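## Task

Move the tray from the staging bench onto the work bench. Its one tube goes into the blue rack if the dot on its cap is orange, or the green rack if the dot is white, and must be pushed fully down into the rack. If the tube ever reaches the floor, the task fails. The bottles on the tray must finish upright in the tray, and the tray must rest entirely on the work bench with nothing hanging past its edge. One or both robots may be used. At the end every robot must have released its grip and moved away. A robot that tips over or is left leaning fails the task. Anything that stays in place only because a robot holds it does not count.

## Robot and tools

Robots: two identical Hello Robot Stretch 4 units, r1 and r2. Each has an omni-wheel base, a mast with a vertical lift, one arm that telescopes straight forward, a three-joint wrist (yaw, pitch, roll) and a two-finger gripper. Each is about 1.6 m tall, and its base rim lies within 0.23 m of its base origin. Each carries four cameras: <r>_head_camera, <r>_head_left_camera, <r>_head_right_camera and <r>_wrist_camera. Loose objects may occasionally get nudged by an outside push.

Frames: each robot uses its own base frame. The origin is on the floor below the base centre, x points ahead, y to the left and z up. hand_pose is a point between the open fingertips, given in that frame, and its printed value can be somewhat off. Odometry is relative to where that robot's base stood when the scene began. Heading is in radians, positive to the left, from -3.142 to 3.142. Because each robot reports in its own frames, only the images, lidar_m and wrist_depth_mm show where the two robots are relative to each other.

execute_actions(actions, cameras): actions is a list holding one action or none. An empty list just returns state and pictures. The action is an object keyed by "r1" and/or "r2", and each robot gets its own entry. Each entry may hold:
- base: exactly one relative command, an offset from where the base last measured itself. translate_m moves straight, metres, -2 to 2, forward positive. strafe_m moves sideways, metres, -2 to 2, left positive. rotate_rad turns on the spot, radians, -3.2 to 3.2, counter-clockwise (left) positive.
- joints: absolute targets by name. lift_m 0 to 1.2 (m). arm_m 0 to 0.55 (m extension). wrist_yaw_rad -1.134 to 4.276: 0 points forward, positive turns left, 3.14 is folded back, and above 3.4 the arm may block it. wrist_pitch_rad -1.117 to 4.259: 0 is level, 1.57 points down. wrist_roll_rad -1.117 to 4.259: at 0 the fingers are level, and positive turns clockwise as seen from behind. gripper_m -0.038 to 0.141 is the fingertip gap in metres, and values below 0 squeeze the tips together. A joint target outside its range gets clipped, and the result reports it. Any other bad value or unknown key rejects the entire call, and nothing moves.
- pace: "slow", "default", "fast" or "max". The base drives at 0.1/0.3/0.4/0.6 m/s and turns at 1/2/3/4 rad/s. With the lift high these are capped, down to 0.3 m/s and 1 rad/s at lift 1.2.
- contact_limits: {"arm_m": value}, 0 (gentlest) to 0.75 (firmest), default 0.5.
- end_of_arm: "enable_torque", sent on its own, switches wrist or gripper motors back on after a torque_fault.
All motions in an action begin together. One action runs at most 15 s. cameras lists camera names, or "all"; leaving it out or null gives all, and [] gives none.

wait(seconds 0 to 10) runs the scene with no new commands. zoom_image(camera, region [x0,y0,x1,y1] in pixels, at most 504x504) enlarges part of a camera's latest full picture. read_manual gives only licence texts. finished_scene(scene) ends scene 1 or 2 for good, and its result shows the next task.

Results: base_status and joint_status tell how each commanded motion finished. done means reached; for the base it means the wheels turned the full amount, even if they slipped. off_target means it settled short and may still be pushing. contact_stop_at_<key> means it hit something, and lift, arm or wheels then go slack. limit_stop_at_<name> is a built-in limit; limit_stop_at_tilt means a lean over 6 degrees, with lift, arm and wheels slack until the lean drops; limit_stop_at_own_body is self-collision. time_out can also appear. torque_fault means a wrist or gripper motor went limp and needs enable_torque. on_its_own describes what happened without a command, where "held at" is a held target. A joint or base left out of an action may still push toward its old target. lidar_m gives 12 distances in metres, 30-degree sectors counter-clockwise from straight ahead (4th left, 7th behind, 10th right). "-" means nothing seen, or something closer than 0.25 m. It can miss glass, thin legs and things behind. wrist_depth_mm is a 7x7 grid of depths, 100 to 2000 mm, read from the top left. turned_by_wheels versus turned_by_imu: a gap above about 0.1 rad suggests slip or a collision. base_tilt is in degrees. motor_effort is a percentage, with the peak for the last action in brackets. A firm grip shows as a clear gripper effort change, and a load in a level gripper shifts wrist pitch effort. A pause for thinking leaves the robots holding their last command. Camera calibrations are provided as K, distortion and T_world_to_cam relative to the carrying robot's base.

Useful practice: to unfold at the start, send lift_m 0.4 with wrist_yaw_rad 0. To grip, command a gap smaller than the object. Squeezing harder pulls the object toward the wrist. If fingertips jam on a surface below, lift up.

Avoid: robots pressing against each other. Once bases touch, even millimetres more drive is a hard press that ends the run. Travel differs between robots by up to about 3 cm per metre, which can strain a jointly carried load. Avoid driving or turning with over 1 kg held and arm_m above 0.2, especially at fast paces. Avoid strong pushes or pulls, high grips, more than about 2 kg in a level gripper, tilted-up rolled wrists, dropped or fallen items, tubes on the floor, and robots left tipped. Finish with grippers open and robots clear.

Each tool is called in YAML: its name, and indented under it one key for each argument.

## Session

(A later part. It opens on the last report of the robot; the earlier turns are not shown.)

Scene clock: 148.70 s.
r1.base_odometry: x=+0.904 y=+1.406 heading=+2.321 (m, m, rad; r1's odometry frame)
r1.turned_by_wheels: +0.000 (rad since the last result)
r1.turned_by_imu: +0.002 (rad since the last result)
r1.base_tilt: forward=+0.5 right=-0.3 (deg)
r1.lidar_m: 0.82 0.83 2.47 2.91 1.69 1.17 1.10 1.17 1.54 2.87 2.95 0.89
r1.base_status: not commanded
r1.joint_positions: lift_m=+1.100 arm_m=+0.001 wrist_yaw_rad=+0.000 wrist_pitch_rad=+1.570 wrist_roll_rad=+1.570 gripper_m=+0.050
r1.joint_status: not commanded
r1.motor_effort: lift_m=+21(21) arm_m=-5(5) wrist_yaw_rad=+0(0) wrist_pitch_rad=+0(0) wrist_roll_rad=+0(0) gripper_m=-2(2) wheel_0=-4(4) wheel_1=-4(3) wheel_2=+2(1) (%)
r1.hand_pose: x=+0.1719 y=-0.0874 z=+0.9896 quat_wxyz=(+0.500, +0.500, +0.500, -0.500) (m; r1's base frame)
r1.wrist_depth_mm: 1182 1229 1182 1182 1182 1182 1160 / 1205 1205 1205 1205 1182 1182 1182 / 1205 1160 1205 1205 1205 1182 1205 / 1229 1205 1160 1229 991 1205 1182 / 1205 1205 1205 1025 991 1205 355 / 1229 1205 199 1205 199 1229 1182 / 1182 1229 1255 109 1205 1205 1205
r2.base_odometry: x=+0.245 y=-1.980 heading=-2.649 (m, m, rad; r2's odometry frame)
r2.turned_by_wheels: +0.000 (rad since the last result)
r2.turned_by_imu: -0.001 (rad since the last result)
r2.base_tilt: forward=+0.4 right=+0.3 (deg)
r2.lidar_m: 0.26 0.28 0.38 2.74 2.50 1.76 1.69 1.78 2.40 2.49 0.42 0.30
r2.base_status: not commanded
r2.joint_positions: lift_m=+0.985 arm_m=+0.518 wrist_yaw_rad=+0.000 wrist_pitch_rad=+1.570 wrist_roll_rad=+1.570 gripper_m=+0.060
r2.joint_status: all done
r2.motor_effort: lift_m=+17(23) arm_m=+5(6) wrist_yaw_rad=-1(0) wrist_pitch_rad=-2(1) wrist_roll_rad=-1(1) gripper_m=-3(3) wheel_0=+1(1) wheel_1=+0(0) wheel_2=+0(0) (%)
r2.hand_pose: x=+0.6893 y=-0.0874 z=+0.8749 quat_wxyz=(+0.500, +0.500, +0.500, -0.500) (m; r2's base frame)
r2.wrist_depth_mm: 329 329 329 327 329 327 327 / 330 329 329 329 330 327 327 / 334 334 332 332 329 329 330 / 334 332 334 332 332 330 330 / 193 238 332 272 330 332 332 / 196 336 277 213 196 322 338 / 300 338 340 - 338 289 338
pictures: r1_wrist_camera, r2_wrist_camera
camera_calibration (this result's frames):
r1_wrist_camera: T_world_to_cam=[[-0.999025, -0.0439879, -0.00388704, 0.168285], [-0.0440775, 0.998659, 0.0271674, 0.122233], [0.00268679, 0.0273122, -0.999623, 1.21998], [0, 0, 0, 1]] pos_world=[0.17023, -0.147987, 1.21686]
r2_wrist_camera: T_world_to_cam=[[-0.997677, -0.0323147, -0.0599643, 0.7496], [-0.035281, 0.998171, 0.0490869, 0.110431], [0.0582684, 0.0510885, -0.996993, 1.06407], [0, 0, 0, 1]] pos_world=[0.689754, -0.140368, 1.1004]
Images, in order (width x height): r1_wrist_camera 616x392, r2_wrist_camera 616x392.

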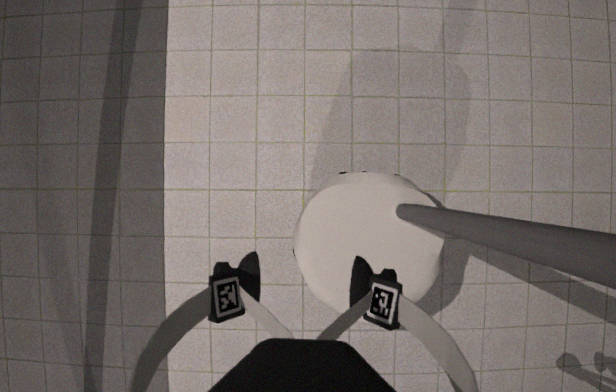

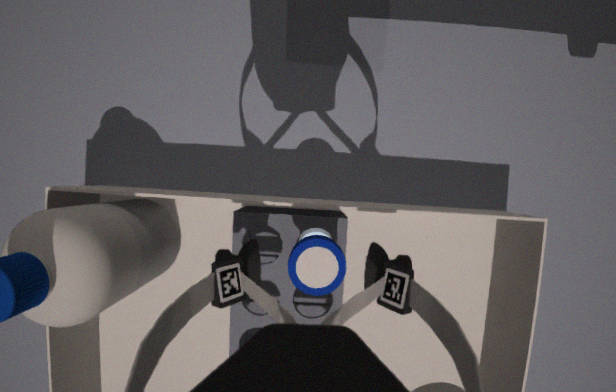

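execute_actions:
  actions:
    - {"r2":{"joints":{"lift_m":0.975}},"r1":{"base":{"strafe_m":-0.4},"joints":{"lift_m":0.85,"wrist_pitch_rad":0.2,"wrist_roll_rad":0}}}
  cameras: []

execute_actions:
  actions:
    - {"r2":{"joints":{"gripper_m":0.005}}}
  cameras: []

execute_actions:
  actions:
    - {"r2":{"joints":{"lift_m":1.18}}}
  cameras: ["r1_wrist_camera"]

execute_actions:
  actions:
    - {"r2":{"base":{"strafe_m":0.62},"joints":{"arm_m":0.42}}}
  cameras: ["r2_wrist_camera","r1_wrist_camera"]

Scene clock: 161.93 s.
r1.base_odometry: x=+1.196 y=+1.679 heading=+2.322 (m, m, rad; r1's odometry frame)
r1.turned_by_wheels: +0.000 (rad since the last result)
r1.turned_by_imu: +0.001 (rad since the last result)
r1.base_tilt: forward=+0.6 right=-0.2 (deg)
r1.lidar_m: 0.85 0.86 1.15 2.92 1.65 1.18 1.07 1.14 1.50 2.48 2.53 0.90
r1.base_status: done
r1.joint_positions: lift_m=+0.850 arm_m=+0.001 wrist_yaw_rad=+0.000 wrist_pitch_rad=+0.203 wrist_roll_rad=+0.000 gripper_m=+0.050
r1.joint_status: all done
r1.motor_effort: lift_m=+17(22) arm_m=-4(5) wrist_yaw_rad=+0(1) wrist_pitch_rad=-8(11) wrist_roll_rad=-1(7) gripper_m=-3(3) wheel_0=+4(16) wheel_1=-1(12) wheel_2=+0(1) (%)
r1.hand_pose: x=+0.4543 y=-0.0874 z=+0.9703 quat_wxyz=(+0.995, +0.000, +0.101, +0.000) (m; r1's base frame)
r1.wrist_depth_mm: - - - - - - - / - 1138 - - - - - / - - - - - - - / 960 1008 1160 - - - - / 768 788 831 842 891 - - / 1430 723 198 707 198 - - / 1464 1430 1464 109 1537 1661 1808
r2.base_odometry: x=+0.245 y=-1.980 heading=-2.649 (m, m, rad; r2's odometry frame)
r2.turned_by_wheels: +0.000 (rad since the last result)
r2.turned_by_imu: -0.001 (rad since the last result)
r2.base_tilt: forward=+0.4 right=+0.3 (deg)
r2.lidar_m: 0.27 0.30 0.38 2.73 2.48 1.77 1.70 1.76 2.38 2.48 0.41 0.30
r2.base_status: not commanded
r2.joint_positions: lift_m=+0.975 arm_m=+0.518 wrist_yaw_rad=+0.000 wrist_pitch_rad=+1.570 wrist_roll_rad=+1.570 gripper_m=+0.060
r2.joint_status: all done
r2.motor_effort: lift_m=+17(17) arm_m=+5(5) wrist_yaw_rad=+1(0) wrist_pitch_rad=-2(2) wrist_roll_rad=-1(1) gripper_m=-5(3) wheel_0=+1(1) wheel_1=+0(0) wheel_2=+0(0) (%)
r2.hand_pose: x=+0.6893 y=-0.0874 z=+0.8649 quat_wxyz=(+0.500, +0.500, +0.500, -0.500) (m; r2's base frame)
r2.wrist_depth_mm: 322 317 320 319 317 317 317 / 320 320 322 320 319 319 319 / 324 322 322 322 322 322 319 / 304 322 325 322 324 322 322 / 186 239 319 263 322 322 266 / 186 325 266 203 196 320 325 / 282 329 329 - 327 291 327
pictures: none
No camera images: the call's "cameras" was empty. Leave "cameras" out to get every camera's image.

Scene clock: 163.27 s.
r1.base_odometry: x=+1.196 y=+1.679 heading=+2.322 (m, m, rad; r1's odometry frame)
r1.turned_by_wheels: +0.000 (rad since the last result)
r1.turned_by_imu: +0.000 (rad since the last result)
r1.base_tilt: forward=+0.4 right=-0.3 (deg)
r1.lidar_m: 0.85 0.85 1.17 2.91 1.66 1.17 1.10 1.15 1.54 2.46 2.51 0.93
r1.base_status: not commanded
r1.joint_positions: lift_m=+0.850 arm_m=+0.001 wrist_yaw_rad=+0.000 wrist_pitch_rad=+0.203 wrist_roll_rad=+0.000 gripper_m=+0.050
r1.joint_status: not commanded
r1.motor_effort: lift_m=+17(17) arm_m=-5(5) wrist_yaw_rad=+0(1) wrist_pitch_rad=-7(8) wrist_roll_rad=-1(1) gripper_m=-2(4) wheel_0=+4(4) wheel_1=-1(1) wheel_2=+0(0) (%)
r1.hand_pose: x=+0.4543 y=-0.0874 z=+0.9703 quat_wxyz=(+0.995, +0.000, +0.101, +0.000) (m; r1's base frame)
r1.wrist_depth_mm: - - - - - - - / - 931 - - - - - / - - - - - - - / 960 1008 1160 - - - - / 768 798 820 854 891 - - / 1366 723 197 699 200 - - / 1430 1397 1499 109 1576 1618 1756
r2.base_odometry: x=+0.245 y=-1.980 heading=-2.649 (m, m, rad; r2's odometry frame)
r2.turned_by_wheels: +0.000 (rad since the last result)
r2.turned_by_imu: +0.000 (rad since the last result)
r2.base_tilt: forward=+0.4 right=+0.3 (deg)
r2.lidar_m: 0.26 0.28 0.40 2.76 2.48 1.74 1.69 1.78 2.38 2.48 0.41 0.27
r2.base_status: not commanded
r2.joint_positions: lift_m=+0.975 arm_m=+0.518 wrist_yaw_rad=+0.000 wrist_pitch_rad=+1.570 wrist_roll_rad=+1.570 gripper_m=+0.005
r2.joint_status: all done
r2.motor_effort: lift_m=+17(17) arm_m=+5(5) wrist_yaw_rad=+0(2) wrist_pitch_rad=-1(2) wrist_roll_rad=+0(1) gripper_m=-16(17) wheel_0=+1(0) wheel_1=+0(0) wheel_2=+0(0) (%)
r2.hand_pose: x=+0.6893 y=-0.0874 z=+0.8649 quat_wxyz=(+0.500, +0.500, +0.500, -0.500) (m; r2's base frame)
r2.wrist_depth_mm: 319 320 317 319 315 317 315 / 322 320 319 320 319 319 317 / 322 322 322 322 320 320 317 / 303 322 324 322 322 322 322 / 185 238 325 202 324 322 268 / 186 325 190 194 186 314 325 / 281 329 329 - 325 287 325
pictures: none
No camera images: the call's "cameras" was empty. Leave "cameras" out to get every camera's image.

Scene clock: 165.20 s.
r1.base_odometry: x=+1.196 y=+1.679 heading=+2.322 (m, m, rad; r1's odometry frame)
r1.turned_by_wheels: +0.000 (rad since the last result)
r1.turned_by_imu: +0.001 (rad since the last result)
r1.base_tilt: forward=+0.5 right=-0.3 (deg)
r1.lidar_m: 0.83 0.85 1.17 2.90 1.67 1.18 1.08 1.13 1.51 2.46 2.53 0.90
r1.base_status: not commanded
r1.joint_positions: lift_m=+0.850 arm_m=+0.001 wrist_yaw_rad=+0.000 wrist_pitch_rad=+0.203 wrist_roll_rad=+0.000 gripper_m=+0.050
r1.joint_status: not commanded
r1.motor_effort: lift_m=+17(17) arm_m=-4(4) wrist_yaw_rad=-1(0) wrist_pitch_rad=-8(8) wrist_roll_rad=-2(1) gripper_m=-4(3) wheel_0=+4(4) wheel_1=-1(1) wheel_2=+0(0) (%)
r1.hand_pose: x=+0.4543 y=-0.0874 z=+0.9703 quat_wxyz=(+0.995, +0.000, +0.101, +0.000) (m; r1's base frame)
r1.wrist_depth_mm: - - - - - - - / - - - - - - - / - - - - - - - / 960 1118 1182 - - - - / 778 809 820 854 891 - - / 1430 723 198 699 200 - - / 1430 1464 1499 109 1576 1618 1756
r2.base_odometry: x=+0.245 y=-1.980 heading=-2.649 (m, m, rad; r2's odometry frame)
r2.turned_by_wheels: +0.000 (rad since the last result)
r2.turned_by_imu: +0.000 (rad since the last result)
r2.base_tilt: forward=+0.4 right=+0.2 (deg)
r2.lidar_m: 0.27 0.29 0.41 2.74 2.50 1.76 1.71 1.78 2.41 2.50 0.41 0.29
r2.base_status: not commanded
r2.joint_positions: lift_m=+1.180 arm_m=+0.518 wrist_yaw_rad=+0.000 wrist_pitch_rad=+1.570 wrist_roll_rad=+1.570 gripper_m=+0.005
r2.joint_status: all done
r2.motor_effort: lift_m=+22(25) arm_m=+5(5) wrist_yaw_rad=+0(1) wrist_pitch_rad=-2(1) wrist_roll_rad=-1(1) gripper_m=-16(16) wheel_0=+1(1) wheel_1=+0(0) wheel_2=+0(0) (%)
r2.hand_pose: x=+0.6893 y=-0.0874 z=+1.0695 quat_wxyz=(+0.500, +0.500, +0.500, -0.500) (m; r2's base frame)
r2.wrist_depth_mm: 1255 517 517 517 512 517 517 / 1255 525 525 517 521 521 512 / 1281 525 525 521 521 521 521 / 1255 525 525 525 521 525 521 / 1281 535 530 203 517 530 525 / 1336 539 189 193 186 535 535 / 1308 539 535 - 508 539 904
pictures: r1_wrist_camera
camera_calibration (this result's frames):
r1_wrist_camera: T_world_to_cam=[[0.0118021, -0.999073, 0.041402, -0.136296], [-0.227622, -0.0430021, -0.9728, 1.09783], [0.973678, 0.00205711, -0.227918, 0.00788018], [0, 0, 0, 1]] pos_world=[0.243825, -0.0889766, 1.0754]
Images, in order (width x height): r1_wrist_camera 616x392.

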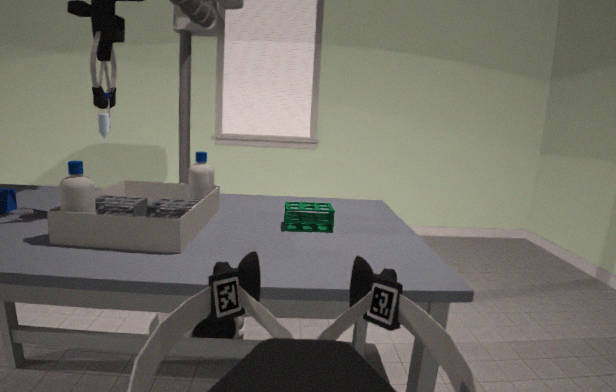

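Scene clock: 168.60 s.
r1.base_odometry: x=+1.196 y=+1.679 heading=+2.322 (m, m, rad; r1's odometry frame)
r1.turned_by_wheels: +0.000 (rad since the last result)
r1.turned_by_imu: +0.001 (rad since the last result)
r1.base_tilt: forward=+0.5 right=-0.2 (deg)
r1.lidar_m: 0.84 0.87 1.16 2.91 1.70 1.18 1.10 1.15 1.55 2.46 2.54 0.88
r1.base_status: not commanded
r1.joint_positions: lift_m=+0.850 arm_m=+0.001 wrist_yaw_rad=+0.000 wrist_pitch_rad=+0.203 wrist_roll_rad=+0.000 gripper_m=+0.050
r1.joint_status: not commanded
r1.motor_effort: lift_m=+17(17) arm_m=-4(4) wrist_yaw_rad=+0(0) wrist_pitch_rad=-8(8) wrist_roll_rad=-1(0) gripper_m=-3(3) wheel_0=+4(5) wheel_1=-1(1) wheel_2=+0(0) (%)
r1.hand_pose: x=+0.4543 y=-0.0874 z=+0.9703 quat_wxyz=(+0.995, +0.000, +0.101, +0.000) (m; r1's base frame)
r1.wrist_depth_mm: - - - - - - - / - - - - - - - / - - - - - - - / 976 1118 1160 1756 - - - / 759 798 820 866 904 - - / 1464 715 198 699 199 - - / 1430 1464 1499 109 1576 1618 1708
r2.base_odometry: x=+0.538 y=-2.526 heading=-2.649 (m, m, rad; r2's odometry frame)
r2.turned_by_wheels: +0.000 (rad since the last result)
r2.turned_by_imu: +0.001 (rad since the last result)
r2.base_tilt: forward=+0.4 right=+0.3 (deg)
r2.lidar_m: 0.25 0.28 2.23 2.12 2.21 1.81 1.72 1.76 2.42 1.15 0.40 0.28
r2.base_status: done
r2.joint_positions: lift_m=+1.180 arm_m=+0.421 wrist_yaw_rad=+0.000 wrist_pitch_rad=+1.570 wrist_roll_rad=+1.570 gripper_m=+0.005
r2.joint_status: all done
r2.motor_effort: lift_m=+21(22) arm_m=-5(4) wrist_yaw_rad=-2(1) wrist_pitch_rad=-1(2) wrist_roll_rad=-1(1) gripper_m=-18(18) wheel_0=+0(10) wheel_1=-1(11) wheel_2=+0(1) (%)
r2.hand_pose: x=+0.5921 y=-0.0874 z=+1.0696 quat_wxyz=(+0.500, +0.500, +0.500, -0.500) (m; r2's base frame)
r2.wrist_depth_mm: 517 517 521 517 517 512 1255 / 521 521 521 521 517 517 1255 / 530 525 521 517 525 521 1255 / 535 530 525 525 525 525 1281 / 539 530 535 203 530 530 1281 / 539 535 189 194 186 535 1308 / 1336 1308 535 - 539 1308 1281
pictures: r1_wrist_camera, r2_wrist_camera
camera_calibration (this result's frames):
r1_wrist_camera: T_world_to_cam=[[0.0118021, -0.999073, 0.0414018, -0.136295], [-0.227622, -0.043002, -0.9728, 1.09783], [0.973678, 0.0020571, -0.227918, 0.00788012], [0, 0, 0, 1]] pos_world=[0.243825, -0.0889767, 1.0754]
r2_wrist_camera: T_world_to_cam=[[-0.997683, -0.0322899, -0.0598855, 0.664177], [-0.0352523, 0.998172, 0.0490897, 0.0974241], [0.058191, 0.0510871, -0.996997, 1.26389], [0, 0, 0, 1]] pos_world=[0.592526, -0.140368, 1.29508]
Images, in order (width x height): r1_wrist_camera 616x392, r2_wrist_camera 616x392.

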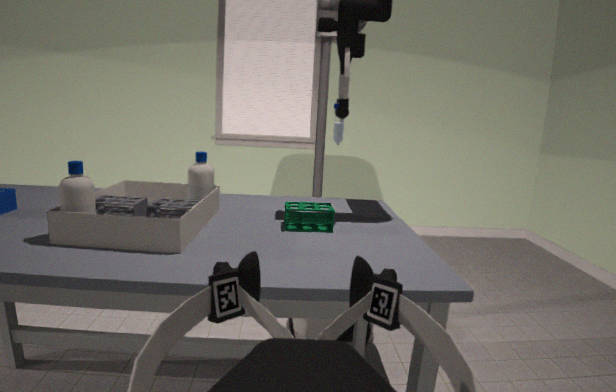

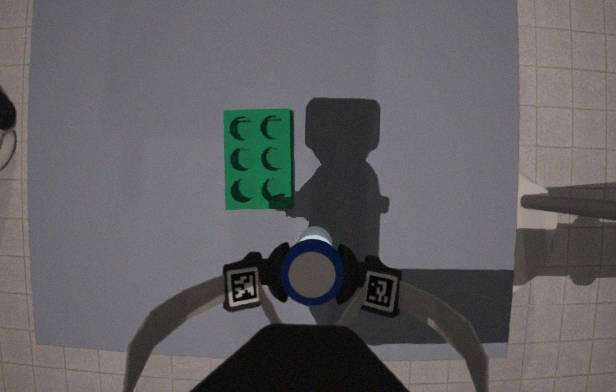

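execute_actions:
  actions:
    - {"r2":{"base":{"strafe_m":-0.07},"joints":{"arm_m":0.479,"lift_m":1.06}}}
  cameras: ["r2_wrist_camera","r1_wrist_camera"]

zoom_image:
  camera: "r1_wrist_camera"
  region: [250,130,370,250]

Scene clock: 182.33 s.
r1.base_odometry: x=+1.196 y=+1.679 heading=+2.322 (m, m, rad; r1's odometry frame)
r1.turned_by_wheels: +0.000 (rad since the last result)
r1.turned_by_imu: +0.002 (rad since the last result)
r1.base_tilt: forward=+0.5 right=-0.3 (deg)
r1.lidar_m: 0.85 0.88 1.16 2.90 1.67 1.15 1.09 1.12 1.51 2.47 2.50 0.91
r1.base_status: not commanded
r1.joint_positions: lift_m=+0.850 arm_m=+0.001 wrist_yaw_rad=+0.000 wrist_pitch_rad=+0.203 wrist_roll_rad=+0.000 gripper_m=+0.050
r1.joint_status: not commanded
r1.motor_effort: lift_m=+17(17) arm_m=-4(5) wrist_yaw_rad=-1(0) wrist_pitch_rad=-8(8) wrist_roll_rad=+0(1) gripper_m=-3(3) wheel_0=+4(4) wheel_1=-1(1) wheel_2=+0(0) (%)
r1.hand_pose: x=+0.4543 y=-0.0874 z=+0.9703 quat_wxyz=(+0.995, +0.000, +0.101, +0.000) (m; r1's base frame)
r1.wrist_depth_mm: - - - - - - - / - - - - - - - / - - - - - - - / 976 1118 1160 - - - - / 768 798 798 878 891 - - / 1430 715 198 699 200 - - / 1464 1464 1464 109 1576 1618 1756
r2.base_odometry: x=+0.505 y=-2.464 heading=-2.649 (m, m, rad; r2's odometry frame)
r2.turned_by_wheels: +0.000 (rad since the last result)
r2.turned_by_imu: -0.001 (rad since the last result)
r2.base_tilt: forward=+0.4 right=+0.3 (deg)
r2.lidar_m: 0.26 0.26 2.33 2.20 2.29 1.79 1.71 1.76 2.41 1.16 0.38 0.27
r2.base_status: done
r2.joint_positions: lift_m=+1.060 arm_m=+0.478 wrist_yaw_rad=+0.000 wrist_pitch_rad=+1.570 wrist_roll_rad=+1.570 gripper_m=+0.005
r2.joint_status: all done
r2.motor_effort: lift_m=+17(20) arm_m=+5(6) wrist_yaw_rad=-3(1) wrist_pitch_rad=-1(2) wrist_roll_rad=+0(0) gripper_m=-16(17) wheel_0=-1(8) wheel_1=+2(6) wheel_2=+0(2) (%)
r2.hand_pose: x=+0.6493 y=-0.0874 z=+0.9499 quat_wxyz=(+0.500, +0.500, +0.500, -0.500) (m; r2's base frame)
r2.wrist_depth_mm: 407 399 404 404 397 397 397 / 404 404 407 404 402 402 402 / 407 410 407 404 407 404 402 / 407 410 407 404 404 404 407 / 415 410 410 204 410 410 407 / 418 415 188 195 186 410 410 / 421 415 418 - 415 413 415
pictures: r1_wrist_camera, r2_wrist_camera
camera_calibration (this result's frames):
r1_wrist_camera: T_world_to_cam=[[0.0118021, -0.999073, 0.0414018, -0.136295], [-0.227622, -0.043002, -0.9728, 1.09783], [0.973678, 0.00205711, -0.227918, 0.00788018], [0, 0, 0, 1]] pos_world=[0.243825, -0.0889767, 1.0754]
r2_wrist_camera: T_world_to_cam=[[-0.997684, -0.0322494, -0.0598842, 0.714089], [-0.0352117, 0.998173, 0.0490898, 0.105291], [0.0581917, 0.0510847, -0.996998, 1.14121], [0, 0, 0, 1]] pos_world=[0.649734, -0.140368, 1.17538]
Images, in order (width x height): r1_wrist_camera 616x392, r2_wrist_camera 616x392.

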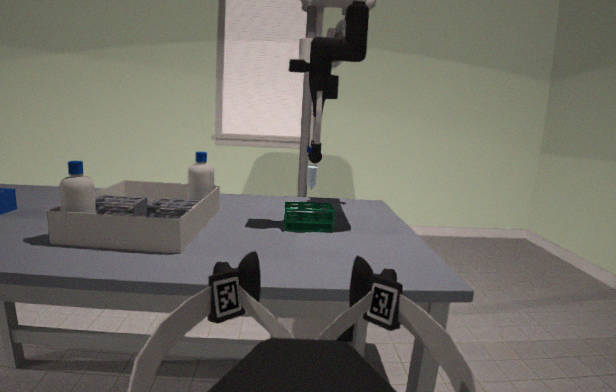

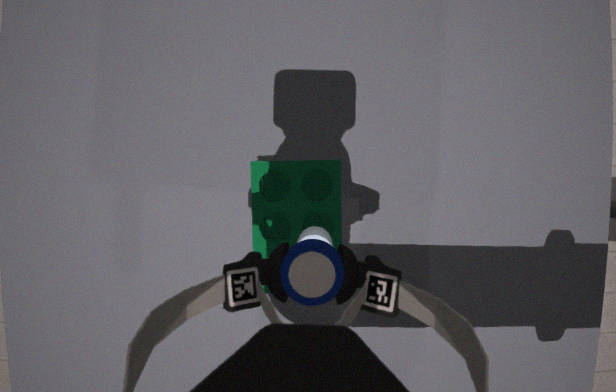

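Region (250, 130, 370, 250) of r1_wrist_camera's 616x392 image, scaled by 4.200.

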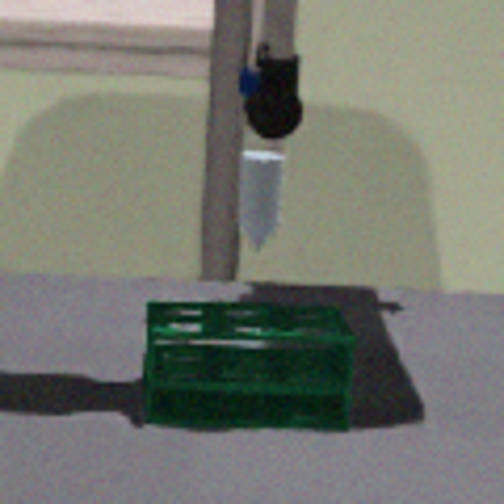

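execute_actions:
  actions:
    - {"r2":{"base":{"strafe_m":-0.004},"pace":"slow"}}
  cameras: []

execute_actions:
  actions:
    - {"r2":{"joints":{"lift_m":0.975},"pace":"slow"}}
  cameras: ["r2_wrist_camera","r1_wrist_camera"]

zoom_image:
  camera: "r1_wrist_camera"
  region: [250,130,370,250]

Scene clock: 190.33 s.
r1.base_odometry: x=+1.196 y=+1.679 heading=+2.322 (m, m, rad; r1's odometry frame)
r1.turned_by_wheels: +0.000 (rad since the last result)
r1.turned_by_imu: +0.001 (rad since the last result)
r1.base_tilt: forward=+0.6 right=-0.3 (deg)
r1.lidar_m: 0.84 0.88 1.15 2.89 1.71 1.17 1.10 1.14 1.51 2.47 2.53 0.92
r1.base_status: not commanded
r1.joint_positions: lift_m=+0.850 arm_m=+0.001 wrist_yaw_rad=+0.000 wrist_pitch_rad=+0.203 wrist_roll_rad=+0.000 gripper_m=+0.050
r1.joint_status: not commanded
r1.motor_effort: lift_m=+17(17) arm_m=-5(4) wrist_yaw_rad=-1(0) wrist_pitch_rad=-8(8) wrist_roll_rad=-1(1) gripper_m=-3(3) wheel_0=+4(4) wheel_1=-1(1) wheel_2=+0(0) (%)
r1.hand_pose: x=+0.4543 y=-0.0874 z=+0.9703 quat_wxyz=(+0.995, +0.000, +0.101, +0.000) (m; r1's base frame)
r1.wrist_depth_mm: - - - - - - - / - - - - - - - / - - - - - - - / 960 1138 1138 - - - - / 759 788 831 866 891 - - / 1430 723 197 699 200 - - / 1430 1430 1464 109 1537 1708 1756
r2.base_odometry: x=+0.503 y=-2.461 heading=-2.649 (m, m, rad; r2's odometry frame)
r2.turned_by_wheels: +0.000 (rad since the last result)
r2.turned_by_imu: -0.001 (rad since the last result)
r2.base_tilt: forward=+0.5 right=+0.3 (deg)
r2.lidar_m: 0.26 0.29 2.30 2.18 2.29 1.82 1.72 1.74 2.40 1.16 0.39 0.28
r2.base_status: done
r2.joint_positions: lift_m=+1.060 arm_m=+0.478 wrist_yaw_rad=+0.000 wrist_pitch_rad=+1.570 wrist_roll_rad=+1.570 gripper_m=+0.005
r2.joint_status: not commanded
r2.motor_effort: lift_m=+17(17) arm_m=+5(5) wrist_yaw_rad=-3(0) wrist_pitch_rad=-2(2) wrist_roll_rad=-1(1) gripper_m=-17(16) wheel_0=+3(5) wheel_1=-2(4) wheel_2=+0(0) (%)
r2.hand_pose: x=+0.6493 y=-0.0874 z=+0.9499 quat_wxyz=(+0.500, +0.500, +0.500, -0.500) (m; r2's base frame)
r2.wrist_depth_mm: 404 402 402 399 399 397 399 / 404 407 407 404 402 404 399 / 404 410 407 407 404 404 404 / 413 413 413 349 404 404 407 / 413 415 413 203 413 410 407 / 415 413 189 193 186 415 410 / 415 415 418 - 418 410 410
pictures: none
No camera images: the call's "cameras" was empty. Leave "cameras" out to get every camera's image.

Scene clock: 191.93 s.
r1.base_odometry: x=+1.196 y=+1.679 heading=+2.322 (m, m, rad; r1's odometry frame)
r1.turned_by_wheels: +0.000 (rad since the last result)
r1.turned_by_imu: +0.001 (rad since the last result)
r1.base_tilt: forward=+0.6 right=-0.3 (deg)
r1.lidar_m: 0.85 0.87 1.17 2.91 1.69 1.17 1.08 1.15 1.51 2.46 2.53 0.91
r1.base_status: not commanded
r1.joint_positions: lift_m=+0.850 arm_m=+0.001 wrist_yaw_rad=+0.000 wrist_pitch_rad=+0.203 wrist_roll_rad=+0.000 gripper_m=+0.050
r1.joint_status: not commanded
r1.motor_effort: lift_m=+17(17) arm_m=-4(4) wrist_yaw_rad=-1(1) wrist_pitch_rad=-8(8) wrist_roll_rad=-2(1) gripper_m=-3(1) wheel_0=+4(4) wheel_1=-1(1) wheel_2=+0(0) (%)
r1.hand_pose: x=+0.4543 y=-0.0874 z=+0.9703 quat_wxyz=(+0.995, +0.000, +0.101, +0.000) (m; r1's base frame)
r1.wrist_depth_mm: - - - - - - - / - - - - - - - / - - - - - - - / 960 1138 1182 - - - - / 759 788 820 866 891 - - / 1430 715 197 691 199 - - / 1464 1430 1464 109 1576 1661 1756
r2.base_odometry: x=+0.503 y=-2.461 heading=-2.649 (m, m, rad; r2's odometry frame)
r2.turned_by_wheels: +0.000 (rad since the last result)
r2.turned_by_imu: +0.000 (rad since the last result)
r2.base_tilt: forward=+0.4 right=+0.3 (deg)
r2.lidar_m: 0.25 0.28 2.30 2.20 2.28 1.79 1.72 1.75 2.41 1.15 0.41 0.28
r2.base_status: not commanded
r2.joint_positions: lift_m=+0.975 arm_m=+0.478 wrist_yaw_rad=+0.000 wrist_pitch_rad=+1.570 wrist_roll_rad=+1.570 gripper_m=+0.005
r2.joint_status: all done
r2.motor_effort: lift_m=+17(17) arm_m=+5(5) wrist_yaw_rad=+1(0) wrist_pitch_rad=-3(3) wrist_roll_rad=-1(1) gripper_m=-16(16) wheel_0=+3(4) wheel_1=-2(2) wheel_2=+0(0) (%)
r2.hand_pose: x=+0.6492 y=-0.0874 z=+0.8649 quat_wxyz=(+0.500, +0.500, +0.500, -0.500) (m; r2's base frame)
r2.wrist_depth_mm: 320 319 319 319 317 315 315 / 320 322 320 322 320 319 317 / 324 325 322 322 322 322 315 / 327 325 324 265 324 324 322 / 329 329 325 203 325 324 324 / 330 330 191 194 186 325 329 / 332 330 332 - 330 327 330
pictures: r1_wrist_camera, r2_wrist_camera
camera_calibration (this result's frames):
r1_wrist_camera: T_world_to_cam=[[0.0118022, -0.999073, 0.0414021, -0.136296], [-0.227622, -0.0430022, -0.9728, 1.09783], [0.973678, 0.00205715, -0.227918, 0.00788013], [0, 0, 0, 1]] pos_world=[0.243825, -0.0889766, 1.0754]
r2_wrist_camera: T_world_to_cam=[[-0.997708, -0.0322495, -0.0594927, 0.708568], [-0.0351925, 0.998173, 0.0491036, 0.109434], [0.0578005, 0.0510847, -0.99702, 1.05678], [0, 0, 0, 1]] pos_world=[0.649713, -0.140368, 1.09041]
Images, in order (width x height): r1_wrist_camera 616x392, r2_wrist_camera 616x392.

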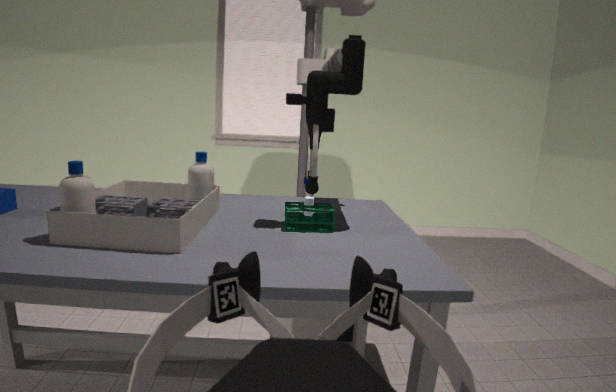

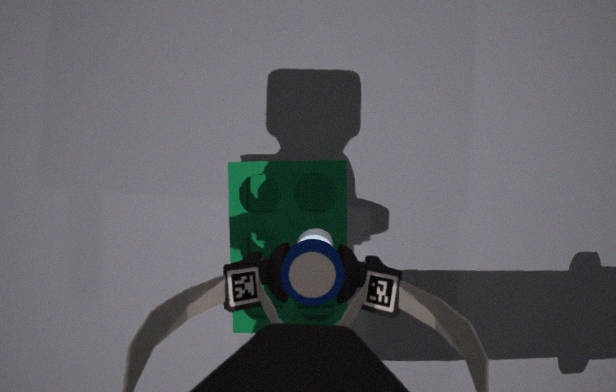

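Region (250, 130, 370, 250) of r1_wrist_camera's 616x392 image, scaled by 4.200.

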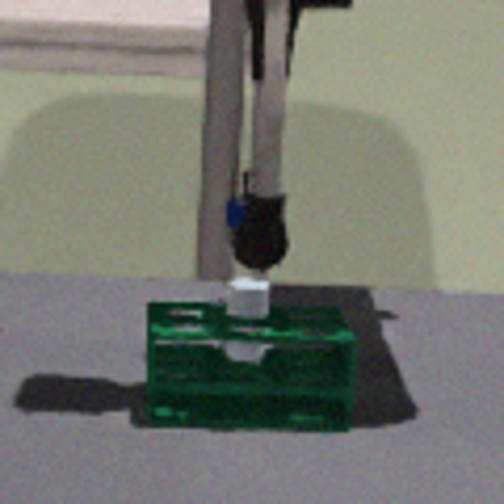

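execute_actions:
  actions:
    - {"r2":{"joints":{"gripper_m":0.06}}}
  cameras: ["r2_wrist_camera"]

execute_actions:
  actions:
    - {"r2":{"joints":{"lift_m":1.1}}}
  cameras: []

execute_actions:
  actions:
    - {"r2":{"base":{"translate_m":-0.4},"joints":{"arm_m":0}}}
  cameras: ["r1_wrist_camera"]

zoom_image:
  camera: "r1_wrist_camera"
  region: [250,130,370,250]

Scene clock: 198.37 s.
r1.base_odometry: x=+1.196 y=+1.679 heading=+2.322 (m, m, rad; r1's odometry frame)
r1.turned_by_wheels: +0.000 (rad since the last result)
r1.turned_by_imu: +0.002 (rad since the last result)
r1.base_tilt: forward=+0.5 right=-0.2 (deg)
r1.lidar_m: 0.85 0.86 1.17 2.92 1.65 1.18 1.05 1.12 1.49 2.43 2.53 0.91
r1.base_status: not commanded
r1.joint_positions: lift_m=+0.850 arm_m=+0.001 wrist_yaw_rad=+0.000 wrist_pitch_rad=+0.203 wrist_roll_rad=+0.000 gripper_m=+0.050
r1.joint_status: not commanded
r1.motor_effort: lift_m=+17(17) arm_m=-5(4) wrist_yaw_rad=+0(0) wrist_pitch_rad=-8(8) wrist_roll_rad=-1(1) gripper_m=-5(5) wheel_0=+4(4) wheel_1=-1(1) wheel_2=+0(0) (%)
r1.hand_pose: x=+0.4543 y=-0.0874 z=+0.9703 quat_wxyz=(+0.995, +0.000, +0.101, +0.000) (m; r1's base frame)
r1.wrist_depth_mm: - - - - - - - / - - - - - - - / - - - - - - - / 976 1118 1138 1430 - - - / 759 788 820 866 878 - - / 1430 723 198 699 200 - - / 1499 1430 1430 109 1576 1661 1756
r2.base_odometry: x=+0.503 y=-2.461 heading=-2.649 (m, m, rad; r2's odometry frame)
r2.turned_by_wheels: +0.000 (rad since the last result)
r2.turned_by_imu: -0.001 (rad since the last result)
r2.base_tilt: forward=+0.4 right=+0.3 (deg)
r2.lidar_m: 0.26 0.27 2.33 2.19 2.28 1.79 1.71 1.75 2.42 1.18 0.41 0.28
r2.base_status: not commanded
r2.joint_positions: lift_m=+0.975 arm_m=+0.478 wrist_yaw_rad=+0.000 wrist_pitch_rad=+1.570 wrist_roll_rad=+1.570 gripper_m=+0.060
r2.joint_status: all done
r2.motor_effort: lift_m=+17(17) arm_m=+5(5) wrist_yaw_rad=-1(2) wrist_pitch_rad=-3(3) wrist_roll_rad=-1(1) gripper_m=-3(15) wheel_0=+3(3) wheel_1=-2(2) wheel_2=+0(0) (%)
r2.hand_pose: x=+0.6492 y=-0.0874 z=+0.8649 quat_wxyz=(+0.500, +0.500, +0.500, -0.500) (m; r2's base frame)
r2.wrist_depth_mm: 320 320 317 319 315 317 315 / 320 322 320 322 320 317 317 / 324 322 324 324 322 320 320 / 327 327 322 265 324 322 324 / 330 329 322 265 324 325 325 / 330 330 268 206 196 327 325 / 332 332 332 - 329 330 329
pictures: r2_wrist_camera
camera_calibration (this result's frames):
r2_wrist_camera: T_world_to_cam=[[-0.997708, -0.0322495, -0.0594928, 0.708569], [-0.0351926, 0.998173, 0.0491036, 0.109434], [0.0578006, 0.0510847, -0.99702, 1.05678], [0, 0, 0, 1]] pos_world=[0.649713, -0.140368, 1.09041]
Images, in order (width x height): r2_wrist_camera 616x392.

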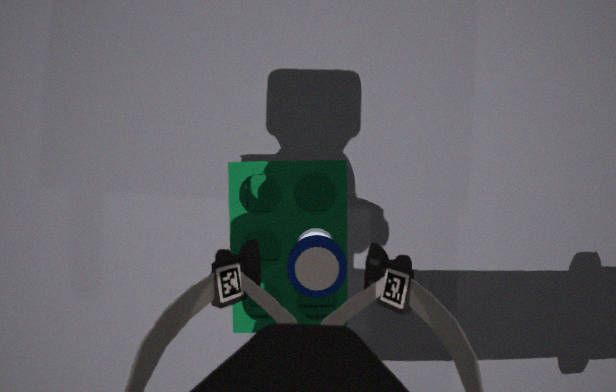

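Scene clock: 199.93 s.
r1.base_odometry: x=+1.196 y=+1.679 heading=+2.322 (m, m, rad; r1's odometry frame)
r1.turned_by_wheels: +0.000 (rad since the last result)
r1.turned_by_imu: +0.001 (rad since the last result)
r1.base_tilt: forward=+0.7 right=-0.3 (deg)
r1.lidar_m: 0.85 0.87 1.18 2.87 1.68 1.17 1.08 1.10 1.54 2.46 2.52 0.90
r1.base_status: not commanded
r1.joint_positions: lift_m=+0.850 arm_m=+0.001 wrist_yaw_rad=+0.000 wrist_pitch_rad=+0.203 wrist_roll_rad=+0.000 gripper_m=+0.050
r1.joint_status: not commanded
r1.motor_effort: lift_m=+17(17) arm_m=-4(5) wrist_yaw_rad=+0(0) wrist_pitch_rad=-8(8) wrist_roll_rad=-2(2) gripper_m=-2(2) wheel_0=+4(4) wheel_1=-1(1) wheel_2=+0(0) (%)
r1.hand_pose: x=+0.4543 y=-0.0874 z=+0.9703 quat_wxyz=(+0.995, +0.000, +0.101, +0.000) (m; r1's base frame)
r1.wrist_depth_mm: - - - - - - - / - - - - - - - / - - - - - - - / 976 1098 1182 - - - - / 768 798 831 854 891 - - / 1397 715 198 699 200 - - / 1464 1464 1430 109 1576 1661 1756
r2.base_odometry: x=+0.503 y=-2.461 heading=-2.649 (m, m, rad; r2's odometry frame)
r2.turned_by_wheels: +0.000 (rad since the last result)
r2.turned_by_imu: +0.000 (rad since the last result)
r2.base_tilt: forward=+0.4 right=+0.3 (deg)
r2.lidar_m: 0.25 0.27 2.33 2.20 2.30 1.82 1.72 1.75 2.40 1.15 0.40 0.28
r2.base_status: not commanded
r2.joint_positions: lift_m=+1.100 arm_m=+0.478 wrist_yaw_rad=+0.000 wrist_pitch_rad=+1.570 wrist_roll_rad=+1.570 gripper_m=+0.060
r2.joint_status: all done
r2.motor_effort: lift_m=+21(19) arm_m=+5(5) wrist_yaw_rad=-1(2) wrist_pitch_rad=-3(3) wrist_roll_rad=-1(1) gripper_m=-3(3) wheel_0=+3(3) wheel_1=-2(2) wheel_2=+0(0) (%)
r2.hand_pose: x=+0.6492 y=-0.0874 z=+0.9895 quat_wxyz=(+0.500, +0.500, +0.500, -0.500) (m; r2's base frame)
r2.wrist_depth_mm: 442 439 439 442 439 436 439 / 445 442 445 442 439 439 436 / 449 445 449 445 445 439 439 / 445 445 445 389 445 445 442 / 449 452 449 389 445 452 445 / 455 459 452 389 196 452 449 / 459 459 459 - 455 455 452
pictures: none
No camera images: the call's "cameras" was empty. Leave "cameras" out to get every camera's image.

Scene clock: 202.77 s.
r1.base_odometry: x=+1.196 y=+1.679 heading=+2.322 (m, m, rad; r1's odometry frame)
r1.turned_by_wheels: +0.000 (rad since the last result)
r1.turned_by_imu: +0.001 (rad since the last result)
r1.base_tilt: forward=+0.6 right=-0.2 (deg)
r1.lidar_m: 0.84 0.85 1.20 2.92 1.67 1.15 1.08 1.16 1.52 2.47 2.51 0.89
r1.base_status: not commanded
r1.joint_positions: lift_m=+0.850 arm_m=+0.001 wrist_yaw_rad=+0.000 wrist_pitch_rad=+0.203 wrist_roll_rad=+0.000 gripper_m=+0.050
r1.joint_status: not commanded
r1.motor_effort: lift_m=+17(17) arm_m=-5(4) wrist_yaw_rad=+0(0) wrist_pitch_rad=-8(7) wrist_roll_rad=-1(1) gripper_m=-4(3) wheel_0=+5(4) wheel_1=-1(1) wheel_2=+0(0) (%)
r1.hand_pose: x=+0.4543 y=-0.0874 z=+0.9703 quat_wxyz=(+0.995, +0.000, +0.101, +0.000) (m; r1's base frame)
r1.wrist_depth_mm: - - - - - - - / - - - - - - - / - - - - - - - / 976 1118 1160 - - - - / 768 809 809 866 891 - - / 1397 723 198 699 200 - - / 1499 1464 1430 109 1537 1661 1756
r2.base_odometry: x=+0.856 y=-2.272 heading=-2.649 (m, m, rad; r2's odometry frame)
r2.turned_by_wheels: +0.000 (rad since the last result)
r2.turned_by_imu: -0.004 (rad since the last result)
r2.base_tilt: forward=+0.4 right=+0.4 (deg)
r2.lidar_m: 0.66 0.68 2.30 2.19 1.91 1.38 1.30 1.31 1.84 3.15 0.97 0.70
r2.base_status: done
r2.joint_positions: lift_m=+1.100 arm_m=+0.003 wrist_yaw_rad=+0.000 wrist_pitch_rad=+1.570 wrist_roll_rad=+1.570 gripper_m=+0.060
r2.joint_status: all done
joint sent to its limit — the command would take r2.arm_m past its lower limit, so that joint was sent only as far as its limit.
r2.motor_effort: lift_m=+21(22) arm_m=-5(5) wrist_yaw_rad=+0(1) wrist_pitch_rad=-3(3) wrist_roll_rad=-1(1) gripper_m=-3(3) wheel_0=-3(6) wheel_1=-1(6) wheel_2=-1(11) (%)
r2.hand_pose: x=+0.1738 y=-0.0874 z=+0.9896 quat_wxyz=(+0.500, +0.500, +0.500, -0.500) (m; r2's base frame)
r2.wrist_depth_mm: 1182 1182 1160 1205 1205 1160 1160 / 1205 1182 1160 1205 1182 1160 1182 / 1205 1182 1182 1182 1182 1182 1160 / 1229 1182 1205 1205 976 1160 1182 / 1229 1205 1182 1008 991 1182 1182 / 842 1229 1229 1008 196 1205 1182 / 1255 1205 1205 - 1229 1205 1205
pictures: r1_wrist_camera
camera_calibration (this result's frames):
r1_wrist_camera: T_world_to_cam=[[0.0118023, -0.999073, 0.0414019, -0.136296], [-0.227622, -0.0430021, -0.9728, 1.09783], [0.973678, 0.00205734, -0.227918, 0.00788018], [0, 0, 0, 1]] pos_world=[0.243825, -0.0889766, 1.0754]
Images, in order (width x height): r1_wrist_camera 616x392.

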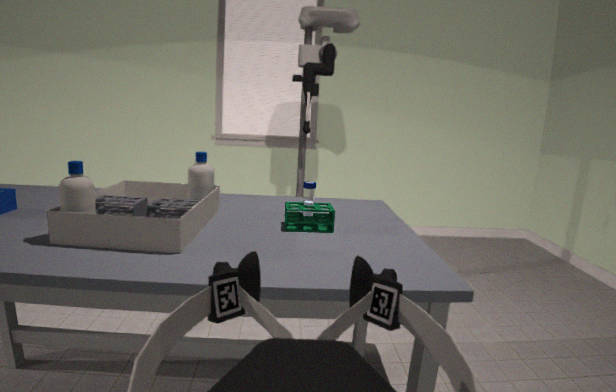

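Region (250, 130, 370, 250) of r1_wrist_camera's 616x392 image, scaled by 4.200.

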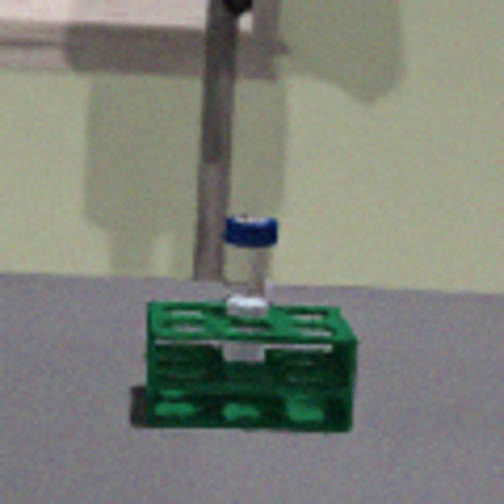

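finished_scene:
  scene: 1

The scene is finished: the task was done.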